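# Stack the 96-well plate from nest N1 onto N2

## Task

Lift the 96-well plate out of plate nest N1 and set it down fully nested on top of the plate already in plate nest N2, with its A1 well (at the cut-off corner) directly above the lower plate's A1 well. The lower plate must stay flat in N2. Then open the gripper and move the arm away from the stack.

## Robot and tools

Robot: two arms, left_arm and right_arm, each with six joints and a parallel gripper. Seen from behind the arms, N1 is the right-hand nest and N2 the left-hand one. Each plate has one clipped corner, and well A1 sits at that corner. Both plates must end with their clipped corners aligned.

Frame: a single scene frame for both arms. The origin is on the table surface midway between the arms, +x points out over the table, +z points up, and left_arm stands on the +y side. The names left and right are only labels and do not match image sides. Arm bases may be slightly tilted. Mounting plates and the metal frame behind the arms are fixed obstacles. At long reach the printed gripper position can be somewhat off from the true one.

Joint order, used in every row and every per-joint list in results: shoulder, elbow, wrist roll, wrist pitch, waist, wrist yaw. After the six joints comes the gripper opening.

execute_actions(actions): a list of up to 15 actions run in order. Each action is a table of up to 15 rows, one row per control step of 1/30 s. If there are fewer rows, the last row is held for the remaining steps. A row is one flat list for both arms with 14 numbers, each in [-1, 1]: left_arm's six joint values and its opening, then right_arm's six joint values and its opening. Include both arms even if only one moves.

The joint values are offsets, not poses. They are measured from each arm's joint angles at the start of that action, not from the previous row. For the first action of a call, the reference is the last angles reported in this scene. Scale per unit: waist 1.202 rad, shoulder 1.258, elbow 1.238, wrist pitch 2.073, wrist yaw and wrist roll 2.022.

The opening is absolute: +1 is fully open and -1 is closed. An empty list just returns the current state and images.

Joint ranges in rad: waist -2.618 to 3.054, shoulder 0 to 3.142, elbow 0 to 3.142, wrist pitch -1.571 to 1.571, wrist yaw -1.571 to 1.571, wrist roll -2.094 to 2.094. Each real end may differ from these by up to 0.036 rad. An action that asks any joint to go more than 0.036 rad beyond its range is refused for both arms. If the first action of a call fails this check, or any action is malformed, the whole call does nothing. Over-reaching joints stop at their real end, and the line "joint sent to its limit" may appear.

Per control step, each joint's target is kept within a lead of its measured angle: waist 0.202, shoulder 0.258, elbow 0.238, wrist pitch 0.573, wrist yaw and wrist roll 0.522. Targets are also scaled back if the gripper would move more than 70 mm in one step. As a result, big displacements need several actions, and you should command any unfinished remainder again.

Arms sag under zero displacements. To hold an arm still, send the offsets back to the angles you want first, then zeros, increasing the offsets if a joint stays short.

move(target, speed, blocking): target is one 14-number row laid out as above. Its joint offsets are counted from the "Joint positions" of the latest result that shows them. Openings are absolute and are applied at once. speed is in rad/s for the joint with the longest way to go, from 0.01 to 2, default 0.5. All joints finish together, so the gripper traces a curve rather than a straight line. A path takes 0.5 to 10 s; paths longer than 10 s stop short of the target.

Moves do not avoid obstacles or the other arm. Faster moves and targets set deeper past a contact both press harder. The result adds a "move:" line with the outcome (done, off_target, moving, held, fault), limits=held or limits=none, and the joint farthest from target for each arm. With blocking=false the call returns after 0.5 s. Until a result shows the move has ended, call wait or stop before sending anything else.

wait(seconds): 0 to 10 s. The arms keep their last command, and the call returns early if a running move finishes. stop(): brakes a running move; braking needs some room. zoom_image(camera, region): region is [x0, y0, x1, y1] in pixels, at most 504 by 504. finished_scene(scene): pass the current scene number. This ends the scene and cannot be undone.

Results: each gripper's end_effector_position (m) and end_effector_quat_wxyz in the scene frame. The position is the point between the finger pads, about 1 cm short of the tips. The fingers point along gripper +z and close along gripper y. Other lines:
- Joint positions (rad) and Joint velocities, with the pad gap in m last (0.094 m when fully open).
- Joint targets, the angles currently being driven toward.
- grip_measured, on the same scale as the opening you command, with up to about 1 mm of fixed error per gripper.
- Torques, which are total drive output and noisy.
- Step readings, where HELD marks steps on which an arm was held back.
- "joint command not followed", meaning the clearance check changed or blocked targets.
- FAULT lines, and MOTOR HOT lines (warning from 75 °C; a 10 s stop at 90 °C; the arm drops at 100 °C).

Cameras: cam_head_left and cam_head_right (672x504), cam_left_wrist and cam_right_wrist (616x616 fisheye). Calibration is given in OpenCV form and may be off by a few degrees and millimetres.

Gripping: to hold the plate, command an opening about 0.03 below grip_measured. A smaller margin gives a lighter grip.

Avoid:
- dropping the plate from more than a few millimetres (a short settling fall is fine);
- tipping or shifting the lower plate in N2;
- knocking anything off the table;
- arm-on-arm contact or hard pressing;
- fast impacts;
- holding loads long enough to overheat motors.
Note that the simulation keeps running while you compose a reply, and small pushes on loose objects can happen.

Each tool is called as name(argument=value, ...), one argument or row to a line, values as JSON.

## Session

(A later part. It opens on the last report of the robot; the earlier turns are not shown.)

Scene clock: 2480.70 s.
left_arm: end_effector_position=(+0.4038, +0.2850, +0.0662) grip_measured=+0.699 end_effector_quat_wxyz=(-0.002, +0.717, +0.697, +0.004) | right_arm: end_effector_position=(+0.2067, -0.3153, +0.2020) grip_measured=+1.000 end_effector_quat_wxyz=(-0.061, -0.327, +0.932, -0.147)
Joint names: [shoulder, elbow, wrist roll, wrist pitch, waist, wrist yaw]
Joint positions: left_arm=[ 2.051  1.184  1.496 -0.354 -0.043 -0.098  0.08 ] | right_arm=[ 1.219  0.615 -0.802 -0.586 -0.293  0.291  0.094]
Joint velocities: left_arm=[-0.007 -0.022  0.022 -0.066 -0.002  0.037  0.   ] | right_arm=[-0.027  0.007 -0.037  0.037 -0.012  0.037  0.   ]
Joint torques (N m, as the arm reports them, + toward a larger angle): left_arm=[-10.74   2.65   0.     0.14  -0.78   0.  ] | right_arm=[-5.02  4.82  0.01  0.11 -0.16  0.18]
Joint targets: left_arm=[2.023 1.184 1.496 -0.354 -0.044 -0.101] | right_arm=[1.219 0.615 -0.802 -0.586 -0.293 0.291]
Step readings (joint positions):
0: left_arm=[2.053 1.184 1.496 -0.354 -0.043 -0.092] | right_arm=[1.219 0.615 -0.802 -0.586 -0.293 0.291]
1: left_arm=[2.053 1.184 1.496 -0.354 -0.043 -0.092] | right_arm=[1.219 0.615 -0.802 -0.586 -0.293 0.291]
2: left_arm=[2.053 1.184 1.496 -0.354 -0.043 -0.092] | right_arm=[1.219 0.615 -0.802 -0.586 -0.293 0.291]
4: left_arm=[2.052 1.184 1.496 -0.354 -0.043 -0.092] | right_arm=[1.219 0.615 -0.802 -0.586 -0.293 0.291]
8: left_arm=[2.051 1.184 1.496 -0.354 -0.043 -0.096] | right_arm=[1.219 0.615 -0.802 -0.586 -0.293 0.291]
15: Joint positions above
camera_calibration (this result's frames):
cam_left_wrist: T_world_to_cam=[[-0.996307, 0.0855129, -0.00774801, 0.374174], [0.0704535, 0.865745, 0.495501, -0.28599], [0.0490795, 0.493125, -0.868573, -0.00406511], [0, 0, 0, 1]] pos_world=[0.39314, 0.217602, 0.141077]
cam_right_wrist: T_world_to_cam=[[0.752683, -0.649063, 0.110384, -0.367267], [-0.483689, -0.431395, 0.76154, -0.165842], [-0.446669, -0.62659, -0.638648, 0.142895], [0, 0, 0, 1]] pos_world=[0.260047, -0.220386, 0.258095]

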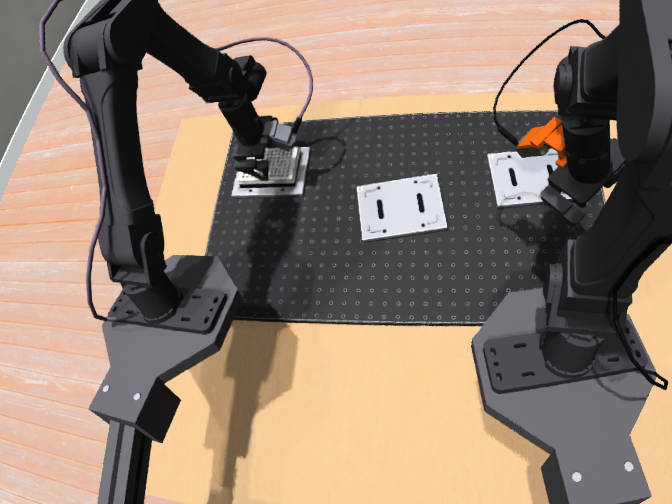

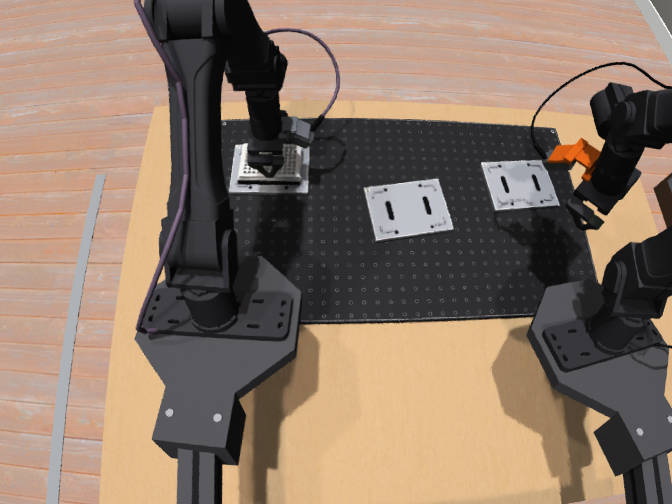

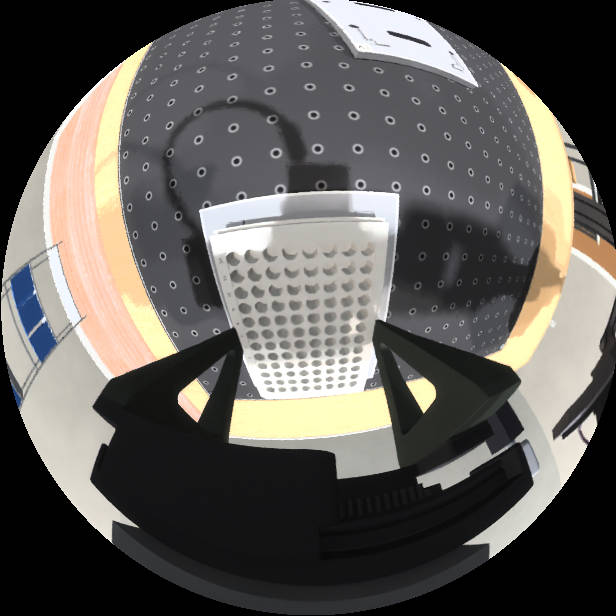

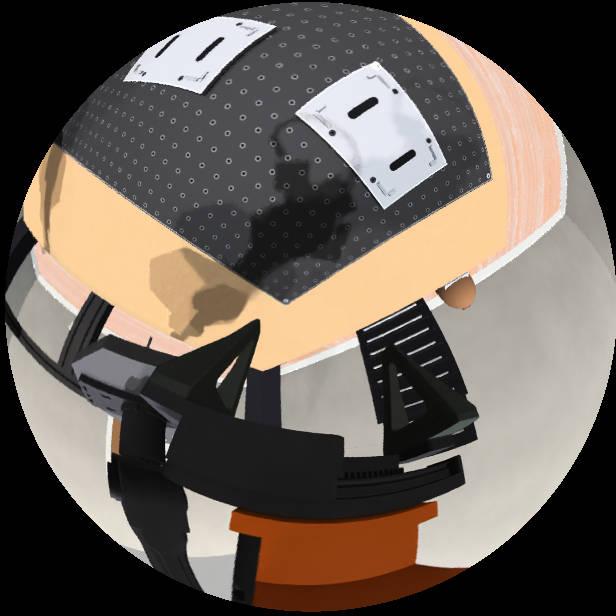

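execute_actions(
  actions=[
    [[-0.018,0,0,0,0.006,0,0.68,0,0,0,0,0,0,1],[-0.015,0,0,0,0.009,0,0.68,0,0,0,0,0,0,1],[-0.015,0,0,0,0.010,0,0.68,0,0,0,0,0,0,1],[-0.015,0,0,0,0.011,0,0.68,0,0,0,0,0,0,1],[-0.015,0,0,0,0.0115,0,0.68,0,0,0,0,0,0,1],[-0.015,0,0,0,0.012,0,0.68,0,0,0,0,0,0,1],[-0.015,0,0,0,0.0125,0,0.68,0,0,0,0,0,0,1],[-0.015,0,0,0,0.013,0,0.68,0,0,0,0,0,0,1],[-0.015,0,0,0,0.0135,0,0.68,0,0,0,0,0,0,1],[-0.015,0,0,0,0.014,0,0.68,0,0,0,0,0,0,1],[-0.015,0,0,0,0.0145,0,0.68,0,0,0,0,0,0,1],[-0.015,0,0,0,0.015,0,0.68,0,0,0,0,0,0,1],[-0.015,0,0,0,0.0155,0,0.68,0,0,0,0,0,0,1],[-0.015,0,0,0,0.016,0,0.68,0,0,0,0,0,0,1],[-0.015,0,0,0,0.016,0,0.68,0,0,0,0,0,0,1]],
  ],
)

wait(
  seconds=0.4,
)

Scene clock: 2490.20 s.
left_arm: end_effector_position=(+0.4041, +0.2894, +0.0659) grip_measured=+0.699 end_effector_quat_wxyz=(-0.004, +0.713, +0.701, +0.006) | right_arm: end_effector_position=(+0.2067, -0.3153, +0.2020) grip_measured=+1.000 end_effector_quat_wxyz=(-0.061, -0.327, +0.932, -0.147)
Joint names: [shoulder, elbow, wrist roll, wrist pitch, waist, wrist yaw]
Joint positions: left_arm=[ 2.051  1.184  1.496 -0.354 -0.033 -0.099  0.08 ] | right_arm=[ 1.219  0.615 -0.802 -0.586 -0.293  0.291  0.094]
Joint velocities: left_arm=[ 0.012 -0.002  0.022 -0.022 -0.007 -0.037  0.   ] | right_arm=[-0.017 -0.007 -0.007 -0.007 -0.012 -0.037  0.   ]
Joint torques (N m, as the arm reports them, + toward a larger angle): left_arm=[-10.09   2.64   0.     0.14  -0.21   0.02] | right_arm=[-5.02  4.8   0.01  0.14 -0.16  0.18]
Joint targets: left_arm=[2.032 1.184 1.496 -0.354 -0.024 -0.098] | right_arm=[1.219 0.615 -0.802 -0.586 -0.293 0.291]
Step readings (joint positions):
0: left_arm=[2.051 1.184 1.496 -0.354 -0.043 -0.099] | right_arm=[1.219 0.615 -0.802 -0.586 -0.293 0.291]
1: left_arm=[2.051 1.184 1.496 -0.354 -0.043 -0.099] | right_arm=[1.219 0.615 -0.802 -0.586 -0.293 0.291]
2: left_arm=[2.051 1.184 1.496 -0.354 -0.043 -0.099] | right_arm=[1.219 0.615 -0.802 -0.586 -0.293 0.291]
4: left_arm=[2.051 1.184 1.496 -0.354 -0.041 -0.099] | right_arm=[1.219 0.615 -0.802 -0.586 -0.293 0.291]
8: left_arm=[2.051 1.184 1.496 -0.354 -0.035 -0.099] | right_arm=[1.219 0.615 -0.802 -0.586 -0.293 0.291]
15: Joint positions above
camera_calibration (this result's frames):
cam_left_wrist: T_world_to_cam=[[-0.997089, 0.0759268, -0.00696716, 0.377085], [0.0623382, 0.864419, 0.498892, -0.286297], [0.0439018, 0.497006, -0.866636, -0.0057308], [0, 0, 0, 1]] pos_world=[0.394086, 0.221698, 0.140492]
cam_right_wrist: T_world_to_cam=[[0.752683, -0.649063, 0.110384, -0.367267], [-0.483689, -0.431395, 0.76154, -0.165842], [-0.446669, -0.62659, -0.638648, 0.142895], [0, 0, 0, 1]] pos_world=[0.260047, -0.220386, 0.258095]

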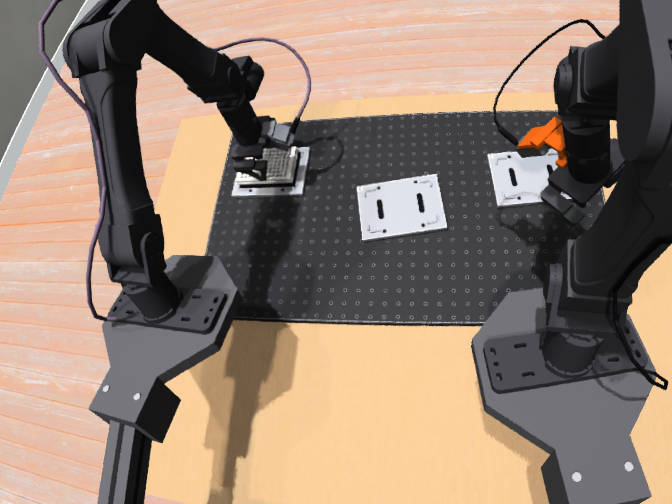

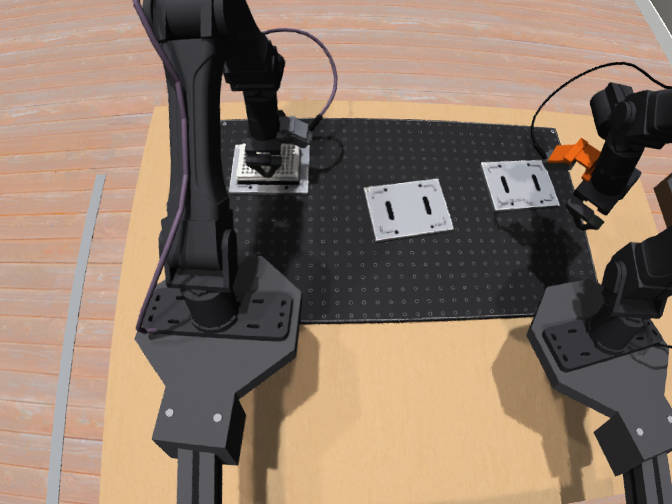

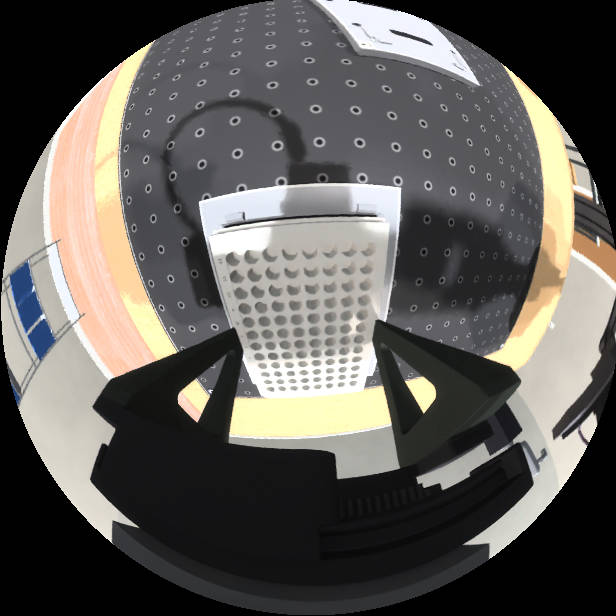

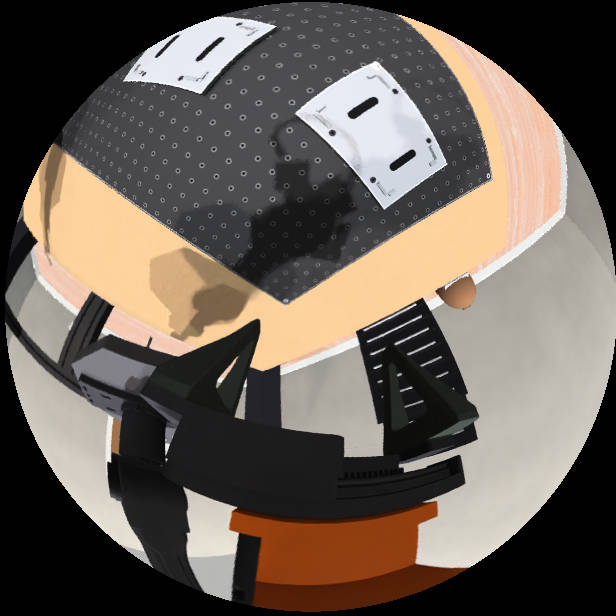

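Scene clock: 2490.60 s.
left_arm: end_effector_position=(+0.4041, +0.2894, +0.0659) grip_measured=+0.699 end_effector_quat_wxyz=(-0.004, +0.713, +0.701, +0.006) | right_arm: end_effector_position=(+0.2067, -0.3153, +0.2020) grip_measured=+1.000 end_effector_quat_wxyz=(-0.061, -0.327, +0.932, -0.147)
Joint names: [shoulder, elbow, wrist roll, wrist pitch, waist, wrist yaw]
Joint positions: left_arm=[ 2.051  1.184  1.496 -0.354 -0.033 -0.099  0.08 ] | right_arm=[ 1.219  0.615 -0.802 -0.586 -0.293  0.291  0.094]
Joint velocities: left_arm=[ 0.012  0.007 -0.051  0.007 -0.017  0.037  0.001] | right_arm=[ 0.022 -0.022 -0.007  0.051 -0.002  0.022  0.   ]
Joint torques (N m, as the arm reports them, + toward a larger angle): left_arm=[-10.09   2.64   0.     0.14  -0.17   0.01] | right_arm=[-5.02  4.81  0.02  0.13 -0.19  0.17]
Joint targets: left_arm=[2.032 1.184 1.496 -0.354 -0.024 -0.098] | right_arm=[1.219 0.615 -0.802 -0.586 -0.293 0.291]
wait: 0.40 s; at rest by 0.17 s
camera_calibration (this result's frames):
cam_left_wrist: T_world_to_cam=[[-0.997089, 0.0759268, -0.00696716, 0.377085], [0.0623382, 0.864419, 0.498892, -0.286297], [0.0439018, 0.497006, -0.866636, -0.0057308], [0, 0, 0, 1]] pos_world=[0.394086, 0.221698, 0.140492]
cam_right_wrist: T_world_to_cam=[[0.752683, -0.649063, 0.110384, -0.367267], [-0.483689, -0.431395, 0.76154, -0.165842], [-0.446669, -0.62659, -0.638648, 0.142895], [0, 0, 0, 1]] pos_world=[0.260047, -0.220386, 0.258095]

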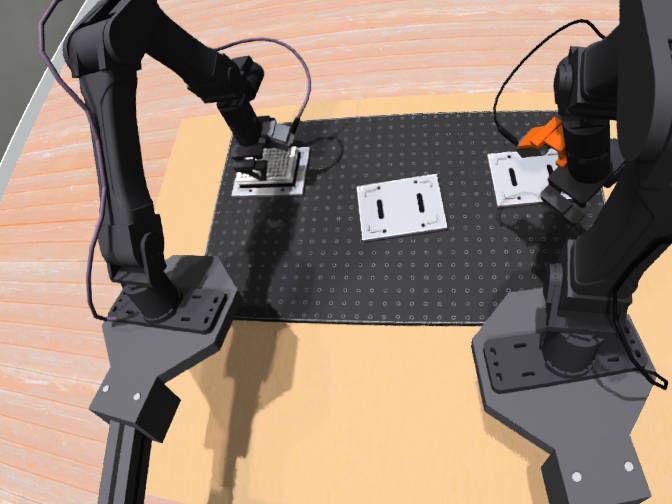

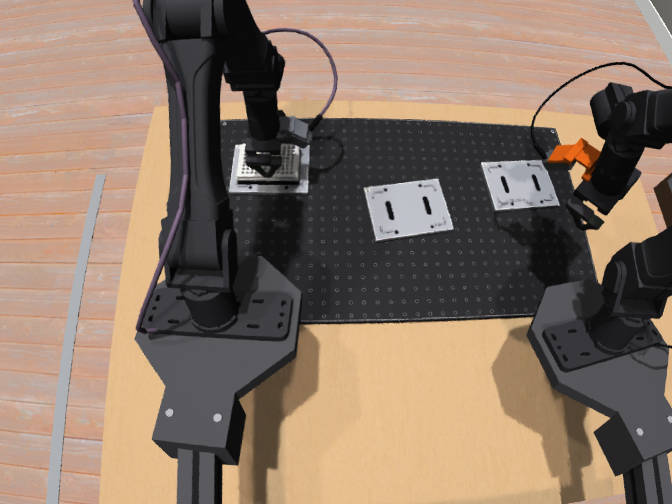

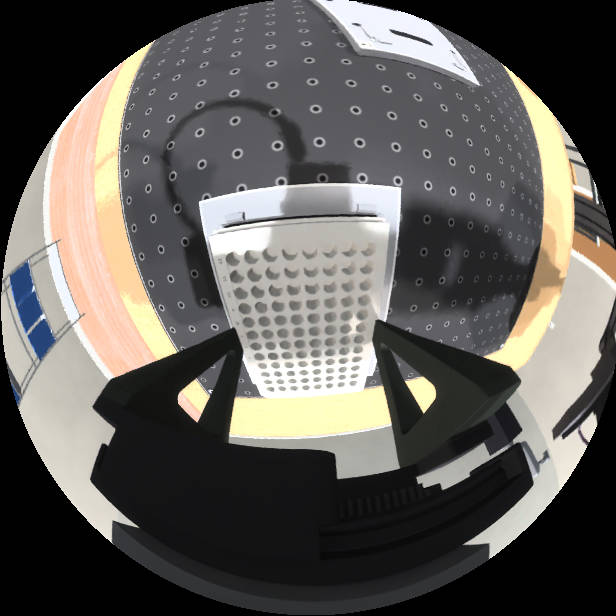

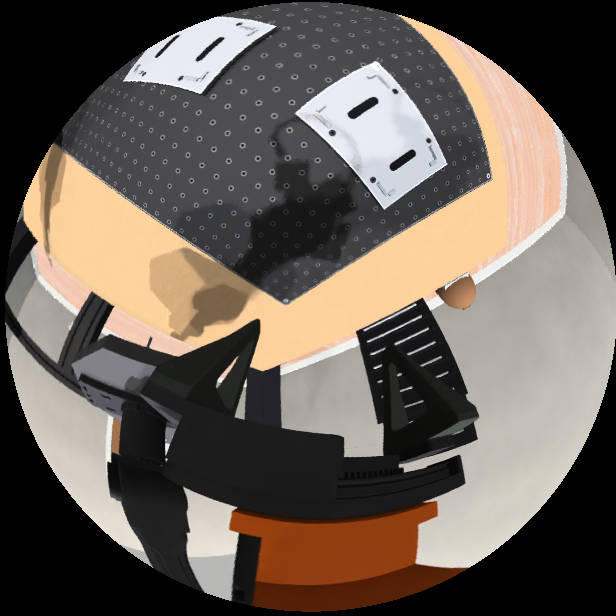

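zoom_image(
  camera="cam_left_wrist",
  region=[195, 195, 275, 245],
)

zoom_image(
  camera="cam_left_wrist",
  region=[330, 190, 410, 240],
)

Region (195, 195, 275, 245) of cam_left_wrist's 616x616 image, scaled by 6.300, with more detail than that image has; it fills the top 315 rows of this view, and the rest is white.

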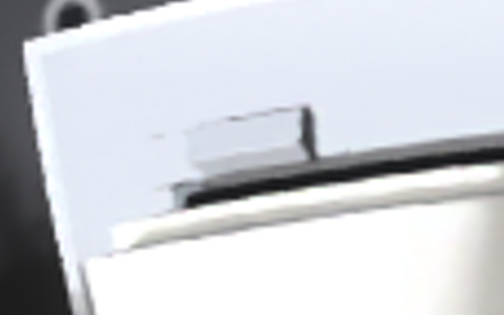

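Region (330, 190, 410, 240) of cam_left_wrist's 616x616 image, scaled by 6.300, with more detail than that image has; it fills the top 315 rows of this view, and the rest is white.

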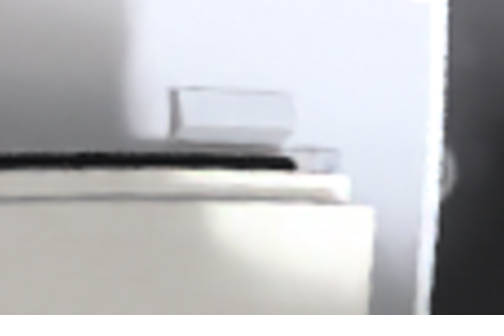

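zoom_image(
  camera="cam_left_wrist",
  region=[205, 215, 245, 240],
)

zoom_image(
  camera="cam_left_wrist",
  region=[360, 205, 400, 230],
)

Region (205, 215, 245, 240) of cam_left_wrist's 616x616 image, scaled by 12.600, with more detail than that image has; it fills the top 315 rows of this view, and the rest is white.

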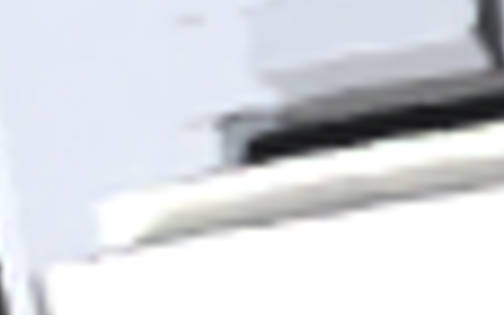

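Region (360, 205, 400, 230) of cam_left_wrist's 616x616 image, scaled by 12.600, with more detail than that image has; it fills the top 315 rows of this view, and the rest is white.

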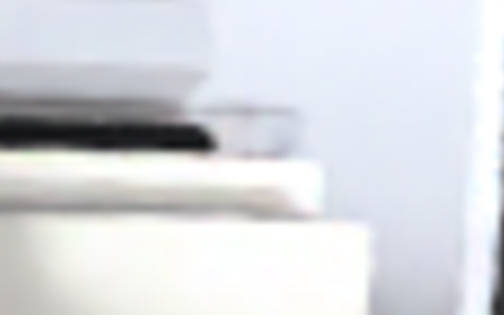

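execute_actions(
  actions=[
    [[-0.015,0,0,0,-0.004,0,0.68,0,0,0,0,0,0,1],[-0.015,0,0,0,-0.006,0,0.68,0,0,0,0,0,0,1],[-0.015,0,0,0,-0.007,0,0.68,0,0,0,0,0,0,1],[-0.015,0,0,0,-0.008,0,0.68,0,0,0,0,0,0,1],[-0.015,0,0,0,-0.0085,0,0.68,0,0,0,0,0,0,1],[-0.015,0,0,0,-0.009,0,0.68,0,0,0,0,0,0,1],[-0.015,0,0,0,-0.0095,0,0.68,0,0,0,0,0,0,1],[-0.015,0,0,0,-0.010,0,0.68,0,0,0,0,0,0,1],[-0.015,0,0,0,-0.0105,0,0.68,0,0,0,0,0,0,1],[-0.015,0,0,0,-0.0105,0,0.68,0,0,0,0,0,0,1]],
  ],
)

wait(
  seconds=0.3,
)

Scene clock: 2560.83 s.
left_arm: end_effector_position=(+0.4041, +0.2894, +0.0659) grip_measured=+0.699 end_effector_quat_wxyz=(-0.004, +0.713, +0.701, +0.006) | right_arm: end_effector_position=(+0.2067, -0.3153, +0.2020) grip_measured=+1.000 end_effector_quat_wxyz=(-0.061, -0.327, +0.932, -0.147)
Joint names: [shoulder, elbow, wrist roll, wrist pitch, waist, wrist yaw]
Joint positions: left_arm=[ 2.051  1.184  1.496 -0.354 -0.033 -0.099  0.08 ] | right_arm=[ 1.219  0.615 -0.802 -0.586 -0.293  0.291  0.094]
Joint velocities: left_arm=[-0.007 -0.007 -0.007  0.022 -0.002 -0.037  0.001] | right_arm=[-0.017  0.007  0.022  0.022  0.002 -0.037  0.   ]
Joint torques (N m, as the arm reports them, + toward a larger angle): left_arm=[-10.09   2.64   0.     0.14  -1.59   0.01] | right_arm=[-5.01  4.81  0.02  0.13 -0.15  0.17]
Joint targets: left_arm=[2.032 1.184 1.496 -0.354 -0.045 -0.099] | right_arm=[1.219 0.615 -0.802 -0.586 -0.293 0.291]
Step readings (joint positions):
0: left_arm=[2.051 1.184 1.496 -0.354 -0.033 -0.099] | right_arm=[1.219 0.615 -0.802 -0.586 -0.293 0.291]
1: left_arm=[2.051 1.184 1.496 -0.354 -0.033 -0.099] | right_arm=[1.219 0.615 -0.802 -0.586 -0.293 0.291]
2: left_arm=[2.051 1.184 1.496 -0.354 -0.033 -0.099] | right_arm=[1.219 0.615 -0.802 -0.586 -0.293 0.291]
4: left_arm=[2.051 1.184 1.496 -0.354 -0.033 -0.099] | right_arm=[1.219 0.615 -0.802 -0.586 -0.293 0.291]
8: left_arm=[2.051 1.184 1.496 -0.354 -0.033 -0.099] | right_arm=[1.219 0.615 -0.802 -0.586 -0.293 0.291]
15: Joint positions above
camera_calibration (this result's frames):
cam_left_wrist: T_world_to_cam=[[-0.997089, 0.0759268, -0.00696716, 0.377085], [0.0623382, 0.864419, 0.498892, -0.286297], [0.0439018, 0.497006, -0.866636, -0.0057308], [0, 0, 0, 1]] pos_world=[0.394086, 0.221698, 0.140492]
cam_right_wrist: T_world_to_cam=[[0.752683, -0.649063, 0.110384, -0.367267], [-0.483689, -0.431395, 0.76154, -0.165842], [-0.446669, -0.62659, -0.638648, 0.142895], [0, 0, 0, 1]] pos_world=[0.260047, -0.220386, 0.258095]

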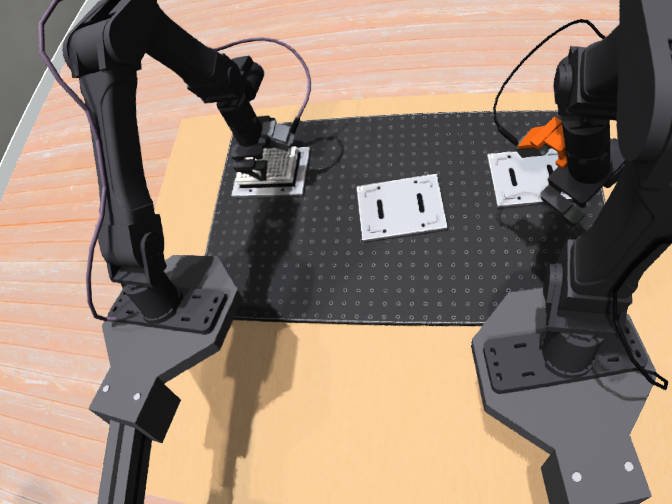

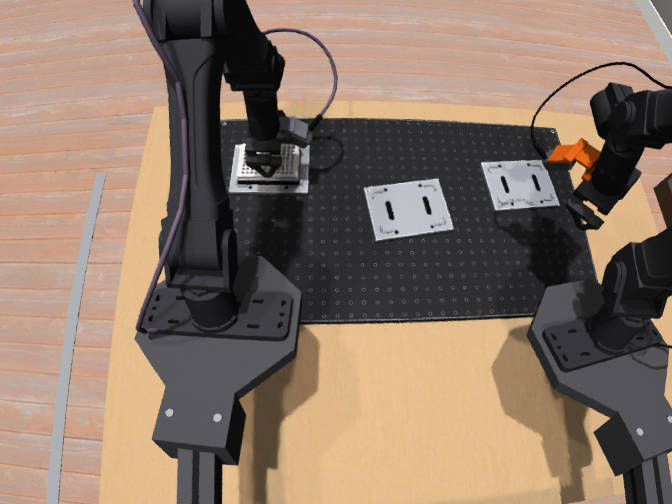

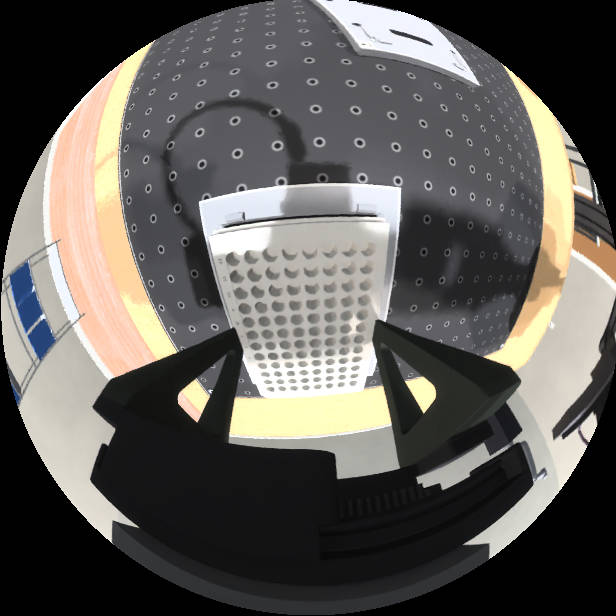

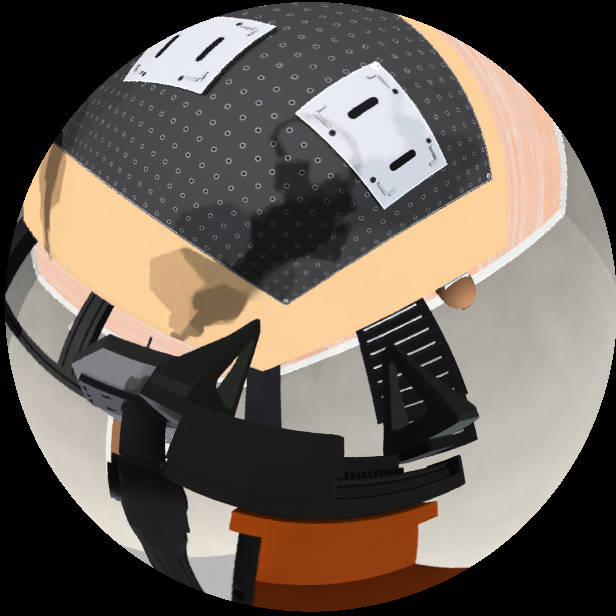

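Scene clock: 2561.13 s.
left_arm: end_effector_position=(+0.4041, +0.2894, +0.0659) grip_measured=+0.699 end_effector_quat_wxyz=(-0.004, +0.713, +0.701, +0.006) | right_arm: end_effector_position=(+0.2067, -0.3153, +0.2020) grip_measured=+1.000 end_effector_quat_wxyz=(-0.061, -0.327, +0.932, -0.147)
Joint names: [shoulder, elbow, wrist roll, wrist pitch, waist, wrist yaw]
Joint positions: left_arm=[ 2.051  1.184  1.496 -0.354 -0.033 -0.099  0.08 ] | right_arm=[ 1.219  0.615 -0.802 -0.586 -0.293  0.291  0.094]
Joint velocities: left_arm=[ 0.012 -0.002 -0.051 -0.022  0.017 -0.125  0.   ] | right_arm=[ 0.007  0.007 -0.022  0.081 -0.012 -0.037  0.   ]
Joint torques (N m, as the arm reports them, + toward a larger angle): left_arm=[-10.09   2.64   0.     0.14  -1.58   0.  ] | right_arm=[-5.02  4.8   0.01  0.13 -0.17  0.18]
Joint targets: left_arm=[2.032 1.184 1.496 -0.354 -0.045 -0.099] | right_arm=[1.219 0.615 -0.802 -0.586 -0.293 0.291]
wait: 0.30 s; at rest by 0.17 s
camera_calibration (this result's frames):
cam_left_wrist: T_world_to_cam=[[-0.997089, 0.0759268, -0.00696716, 0.377085], [0.0623382, 0.864419, 0.498892, -0.286297], [0.0439018, 0.497006, -0.866636, -0.0057308], [0, 0, 0, 1]] pos_world=[0.394086, 0.221698, 0.140492]
cam_right_wrist: T_world_to_cam=[[0.752683, -0.649063, 0.110384, -0.367267], [-0.483689, -0.431395, 0.76154, -0.165842], [-0.446669, -0.62659, -0.638648, 0.142895], [0, 0, 0, 1]] pos_world=[0.260047, -0.220386, 0.258095]

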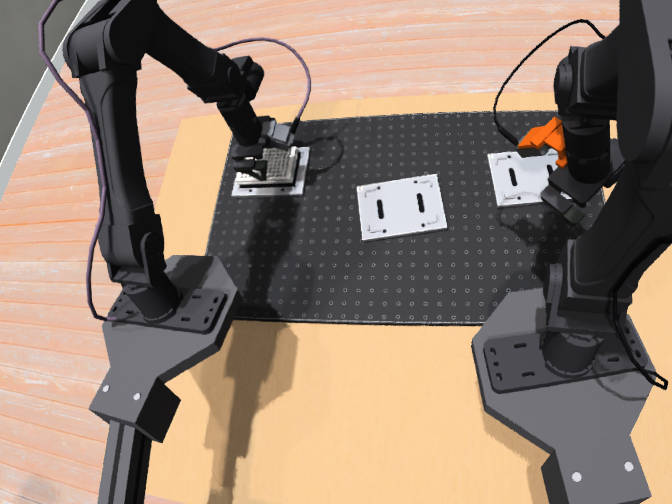

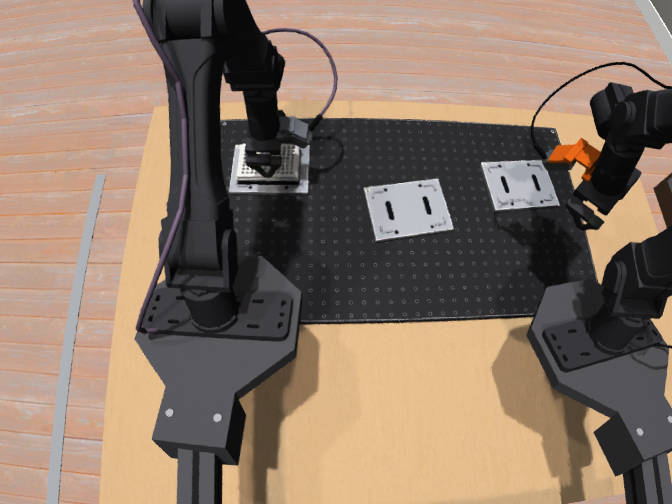

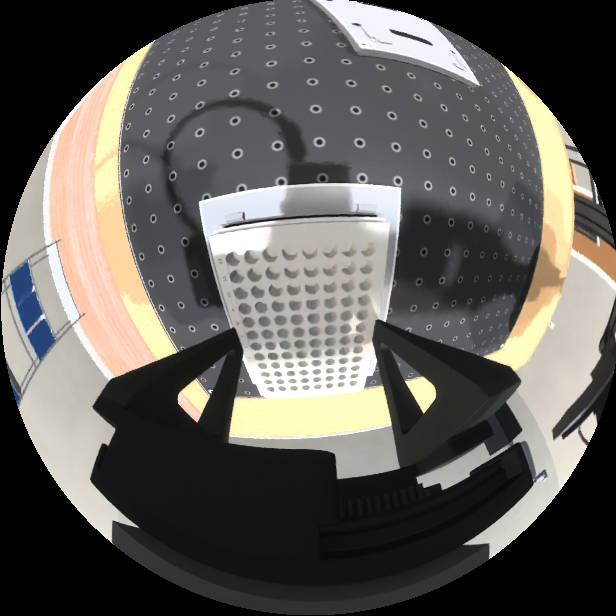

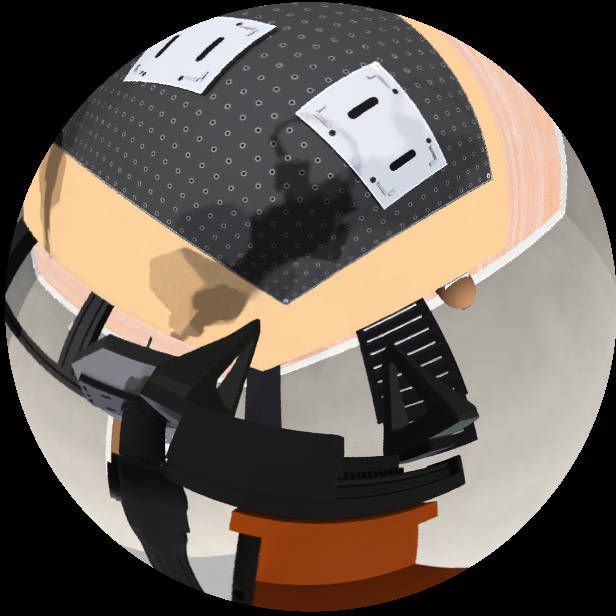

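execute_actions(
  actions=[
    [[-0.015,0,0,0,-0.005,0.004,0.68,0,0,0,0,0,0,1],[-0.015,0,0,0,0,0.006,0.68,0,0,0,0,0,0,1],[-0.015,0,0,0,0,0.007,0.68,0,0,0,0,0,0,1],[-0.015,0,0,0,0,0.0075,0.68,0,0,0,0,0,0,1],[-0.015,0,0,0,0,0.008,0.68,0,0,0,0,0,0,1],[-0.015,0,0,0,0,0.0084,0.68,0,0,0,0,0,0,1],[-0.015,0,0,0,0,0.0088,0.68,0,0,0,0,0,0,1],[-0.015,0,0,0,0,0.0092,0.68,0,0,0,0,0,0,1],[-0.015,0,0,0,0,0.0096,0.68,0,0,0,0,0,0,1],[-0.015,0,0,0,0,0.010,0.68,0,0,0,0,0,0,1],[-0.015,0,0,0,0,0.0104,0.68,0,0,0,0,0,0,1],[-0.015,0,0,0,0,0.0107,0.68,0,0,0,0,0,0,1],[-0.015,0,0,0,0,0.0107,0.68,0,0,0,0,0,0,1],[-0.015,0,0,0,0,0.0107,0.68,0,0,0,0,0,0,1],[-0.015,0,0,0,0,0.0107,0.68,0,0,0,0,0,0,1]],
  ],
)

wait(
  seconds=0.5,
)

Scene clock: 2569.70 s.
left_arm: end_effector_position=(+0.4040, +0.2885, +0.0659) grip_measured=+0.699 end_effector_quat_wxyz=(-0.002, +0.713, +0.701, +0.003) | right_arm: end_effector_position=(+0.2067, -0.3153, +0.2020) grip_measured=+1.000 end_effector_quat_wxyz=(-0.061, -0.327, +0.932, -0.147)
Joint names: [shoulder, elbow, wrist roll, wrist pitch, waist, wrist yaw]
Joint positions: left_arm=[ 2.051  1.184  1.496 -0.354 -0.033 -0.093  0.08 ] | right_arm=[ 1.219  0.615 -0.802 -0.586 -0.293  0.291  0.094]
Joint velocities: left_arm=[ 0.002 -0.007 -0.022 -0.007  0.002  0.007  0.   ] | right_arm=[ 0.012  0.002  0.037  0.037 -0.007  0.007  0.   ]
Joint torques (N m, as the arm reports them, + toward a larger angle): left_arm=[-10.09   2.64   0.     0.14  -0.74   0.12] | right_arm=[-5.    4.8   0.01  0.12 -0.16  0.18]
Joint targets: left_arm=[2.032 1.184 1.496 -0.354 -0.033 -0.077] | right_arm=[1.219 0.615 -0.802 -0.586 -0.293 0.291]
Step readings (joint positions):
0: left_arm=[2.051 1.184 1.496 -0.354 -0.033 -0.099] | right_arm=[1.219 0.615 -0.802 -0.586 -0.293 0.291]
1: left_arm=[2.051 1.184 1.496 -0.354 -0.033 -0.098] | right_arm=[1.219 0.615 -0.802 -0.586 -0.293 0.291]
2: left_arm=[2.051 1.184 1.496 -0.354 -0.033 -0.098] | right_arm=[1.219 0.615 -0.802 -0.586 -0.293 0.291]
4: left_arm=[2.051 1.184 1.496 -0.354 -0.033 -0.098] | right_arm=[1.219 0.615 -0.802 -0.586 -0.293 0.291]
8: left_arm=[2.051 1.184 1.496 -0.354 -0.033 -0.097] | right_arm=[1.219 0.615 -0.802 -0.586 -0.293 0.291]
15: Joint positions above
camera_calibration (this result's frames):
cam_left_wrist: T_world_to_cam=[[-0.997092, 0.0758985, -0.0068784, 0.377072], [0.0625909, 0.867059, 0.494257, -0.286025], [0.0434774, 0.49239, -0.869288, -0.00358651], [0, 0, 0, 1]] pos_world=[0.394034, 0.221148, 0.140846]
cam_right_wrist: T_world_to_cam=[[0.752683, -0.649063, 0.110384, -0.367267], [-0.483689, -0.431395, 0.76154, -0.165842], [-0.446669, -0.62659, -0.638648, 0.142895], [0, 0, 0, 1]] pos_world=[0.260047, -0.220386, 0.258095]

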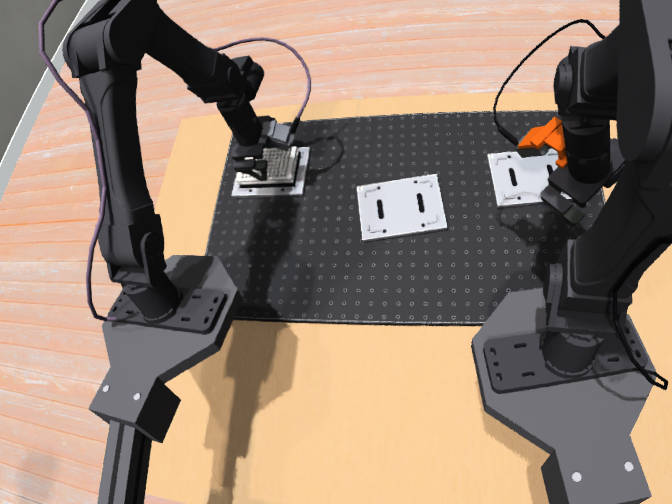

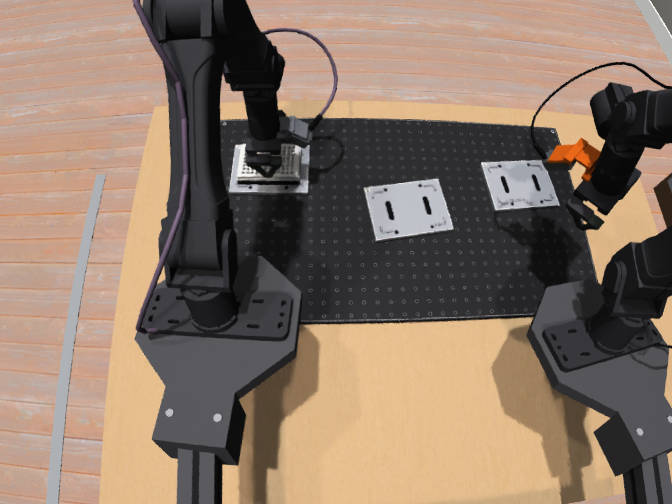

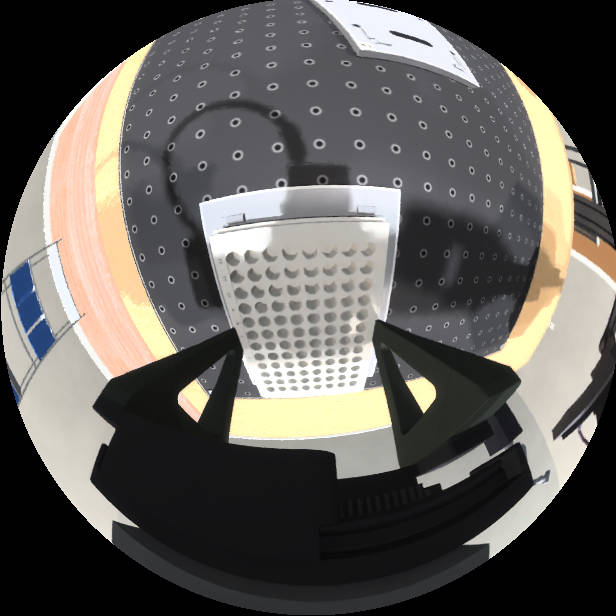

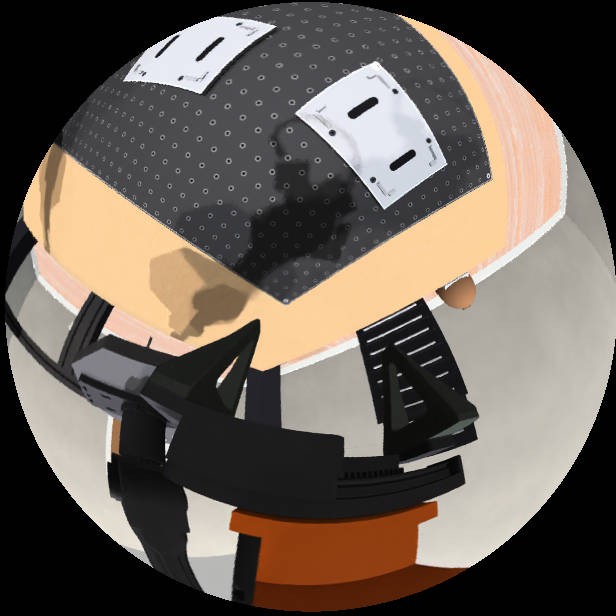

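Scene clock: 2570.20 s.
left_arm: end_effector_position=(+0.4040, +0.2882, +0.0659) grip_measured=+0.699 end_effector_quat_wxyz=(-0.001, +0.713, +0.701, +0.003) | right_arm: end_effector_position=(+0.2067, -0.3153, +0.2020) grip_measured=+1.000 end_effector_quat_wxyz=(-0.061, -0.327, +0.932, -0.147)
Joint names: [shoulder, elbow, wrist roll, wrist pitch, waist, wrist yaw]
Joint positions: left_arm=[ 2.051  1.184  1.496 -0.354 -0.033 -0.092  0.08 ] | right_arm=[ 1.219  0.615 -0.802 -0.586 -0.293  0.291  0.094]
Joint velocities: left_arm=[ 0.037 -0.012 -0.051 -0.037 -0.002  0.022 -0.001] | right_arm=[-0.022 -0.012 -0.037  0.037  0.007 -0.037  0.   ]
Joint torques (N m, as the arm reports them, + toward a larger angle): left_arm=[-10.09   2.65   0.     0.14  -0.75   0.14] | right_arm=[-5.05  4.75  0.01  0.12 -0.16  0.18]
Joint targets: left_arm=[2.032 1.184 1.496 -0.354 -0.033 -0.077] | right_arm=[1.219 0.615 -0.802 -0.586 -0.293 0.291]
wait: 0.50 s; at rest by 0.17 s
camera_calibration (this result's frames):
cam_left_wrist: T_world_to_cam=[[-0.997093, 0.0758906, -0.00685302, 0.377069], [0.0626627, 0.867809, 0.492931, -0.285946], [0.0433559, 0.491068, -0.870042, -0.00297412], [0, 0, 0, 1]] pos_world=[0.394019, 0.220991, 0.140948]
cam_right_wrist: T_world_to_cam=[[0.752683, -0.649063, 0.110384, -0.367267], [-0.483689, -0.431395, 0.76154, -0.165842], [-0.446669, -0.62659, -0.638648, 0.142895], [0, 0, 0, 1]] pos_world=[0.260047, -0.220386, 0.258095]

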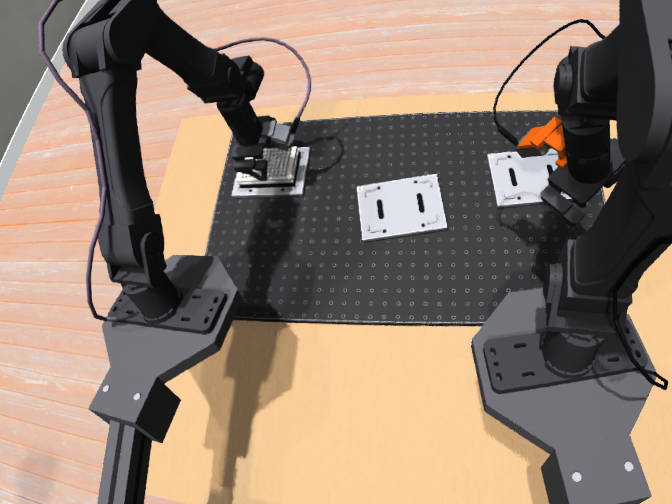

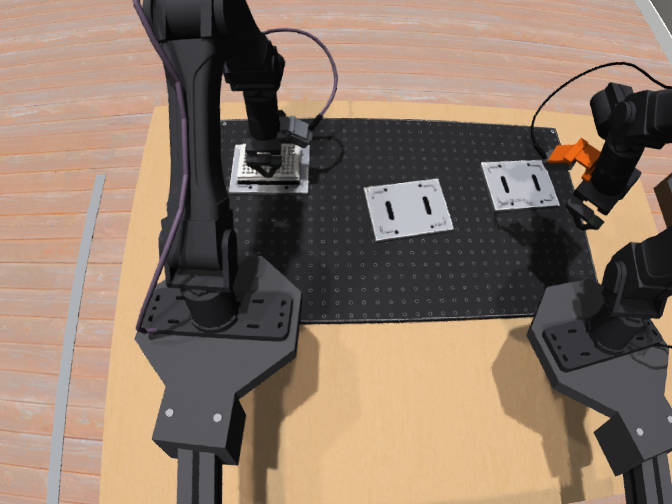

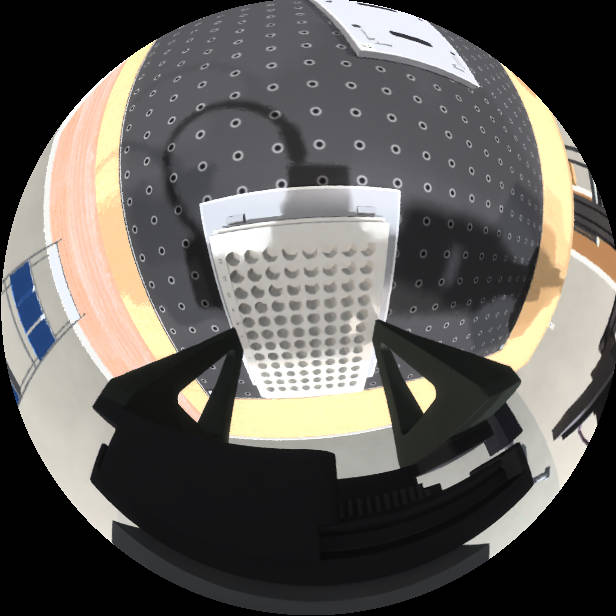

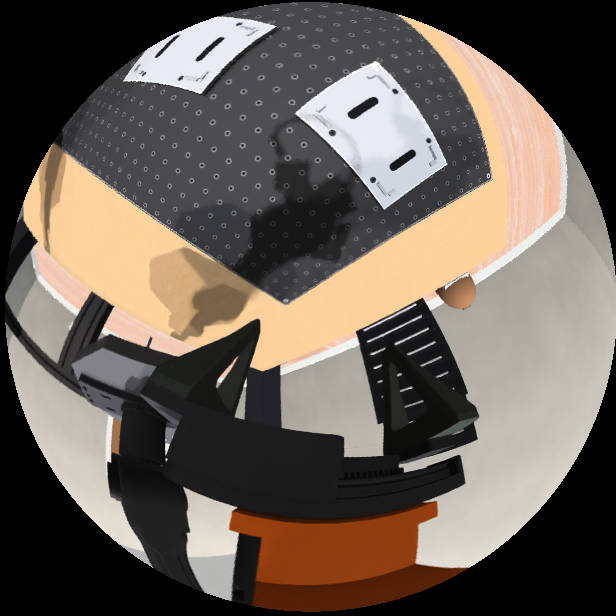

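execute_actions(
  actions=[
    [[0,0,0,0,0,0,0.68,0,0,0,0,0,0,1],[0.008,0,0,0.001,0,0,0.68,0,0,0,0,0,0,1],[0.010,0,0,0.002,0,0,0.68,0,0,0,0,0,0,1],[0.012,0,0,0.002,0,0,0.68,0,0,0,0,0,0,1],[0.014,0,0,0.002,0,0,0.68,0,0,0,0,0,0,1],[0.015,0,0,0.002,0,0,0.68,0,0,0,0,0,0,1],[0.015,0,0,0.002,0,0,0.68,0,0,0,0,0,0,1],[0.016,0,0,0.002,0,0,0.68,0,0,0,0,0,0,1],[0.016,0,0,0.002,0,0,0.68,0,0,0,0,0,0,1],[0.017,0,0,0.002,0,0,0.68,0,0,0,0,0,0,1],[0.018,0,0,0.002,0,0,0.68,0,0,0,0,0,0,1],[0.019,0,0,0.002,0,0,0.68,0,0,0,0,0,0,1],[0.020,0,0,0.002,0,0,0.68,0,0,0,0,0,0,1],[0.020,0,0,0.002,0,0,0.68,0,0,0,0,0,0,1],[0.020,0,0,0.002,0,0,0.68,0,0,0,0,0,0,1]],
  ],
)

Scene clock: 2577.30 s.
left_arm: end_effector_position=(+0.4036, +0.2883, +0.0651) grip_measured=+0.699 end_effector_quat_wxyz=(-0.002, +0.713, +0.701, +0.003) | right_arm: end_effector_position=(+0.2067, -0.3153, +0.2020) grip_measured=+1.000 end_effector_quat_wxyz=(-0.061, -0.327, +0.932, -0.147)
Joint names: [shoulder, elbow, wrist roll, wrist pitch, waist, wrist yaw]
Joint positions: left_arm=[ 2.053  1.184  1.496 -0.353 -0.033 -0.092  0.08 ] | right_arm=[ 1.219  0.615 -0.802 -0.586 -0.293  0.291  0.094]
Joint velocities: left_arm=[-0.012 -0.027 -0.007  0.066 -0.007  0.051 -0.001] | right_arm=[-0.002  0.007 -0.066 -0.037  0.007  0.022  0.   ]
Joint torques (N m, as the arm reports them, + toward a larger angle): left_arm=[-7.28  2.64  0.    0.17 -0.74  0.01] | right_arm=[-5.03  4.82  0.01  0.14 -0.16  0.18]
Joint targets: left_arm=[2.076 1.184 1.496 -0.350 -0.033 -0.092] | right_arm=[1.219 0.615 -0.802 -0.586 -0.293 0.291]
Step readings (joint positions):
0: left_arm=[2.051 1.184 1.496 -0.354 -0.033 -0.092] | right_arm=[1.219 0.615 -0.802 -0.586 -0.293 0.291]
1: left_arm=[2.051 1.184 1.496 -0.354 -0.033 -0.092] | right_arm=[1.219 0.615 -0.802 -0.586 -0.293 0.291]
2: left_arm=[2.051 1.184 1.496 -0.354 -0.033 -0.092] | right_arm=[1.219 0.615 -0.802 -0.586 -0.293 0.291]
4: left_arm=[2.052 1.184 1.496 -0.353 -0.033 -0.092] | right_arm=[1.219 0.615 -0.802 -0.586 -0.293 0.291]
8: left_arm=[2.053 1.184 1.496 -0.353 -0.033 -0.092] | right_arm=[1.219 0.615 -0.802 -0.586 -0.293 0.291]
15: Joint positions above
camera_calibration (this result's frames):
cam_left_wrist: T_world_to_cam=[[-0.997092, 0.075991, -0.00571933, 0.376607], [0.0632898, 0.867564, 0.493283, -0.285782], [0.0424469, 0.491486, -0.86985, -0.00340834], [0, 0, 0, 1]] pos_world=[0.393743, 0.22099, 0.14016]
cam_right_wrist: T_world_to_cam=[[0.752683, -0.649063, 0.110384, -0.367267], [-0.483689, -0.431395, 0.76154, -0.165842], [-0.446669, -0.62659, -0.638648, 0.142895], [0, 0, 0, 1]] pos_world=[0.260047, -0.220386, 0.258095]

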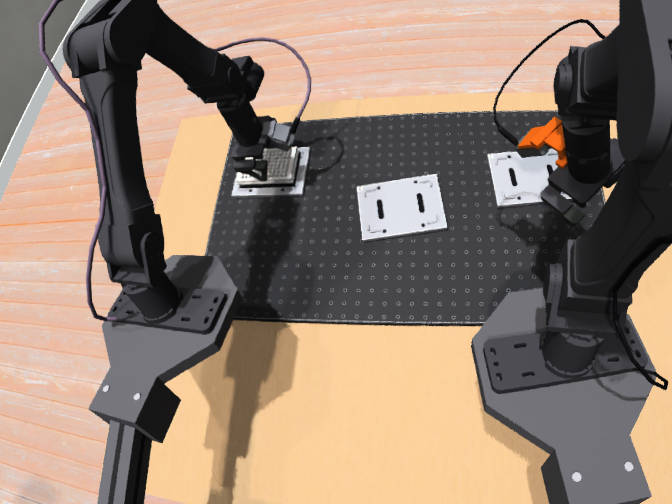

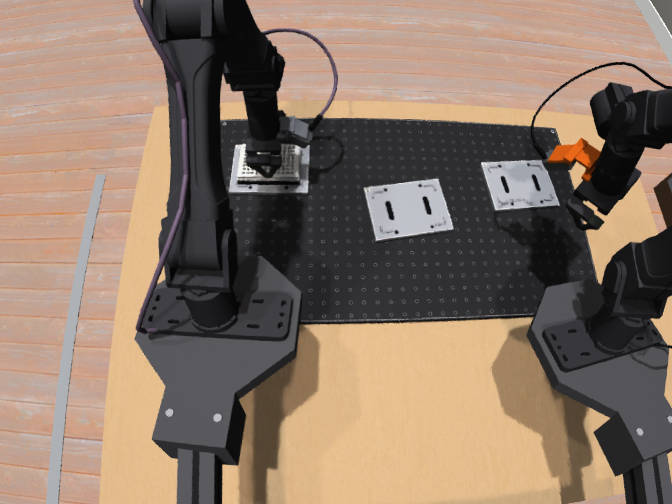

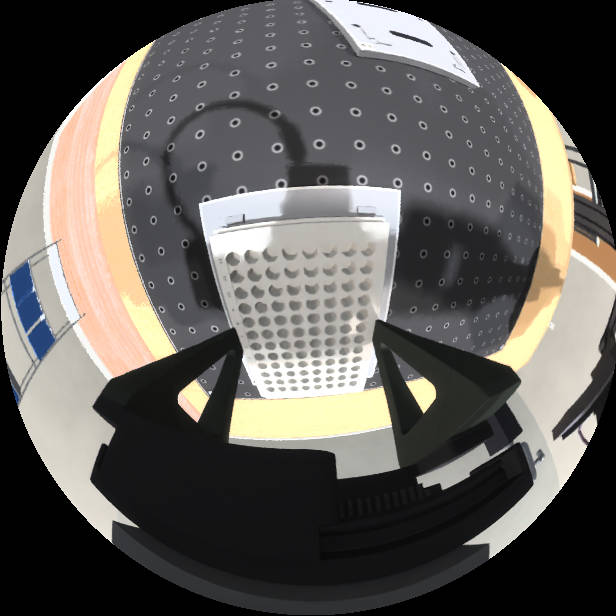

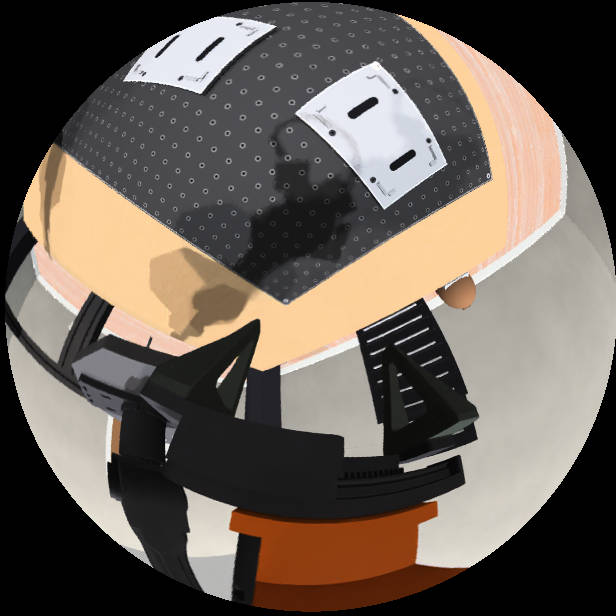

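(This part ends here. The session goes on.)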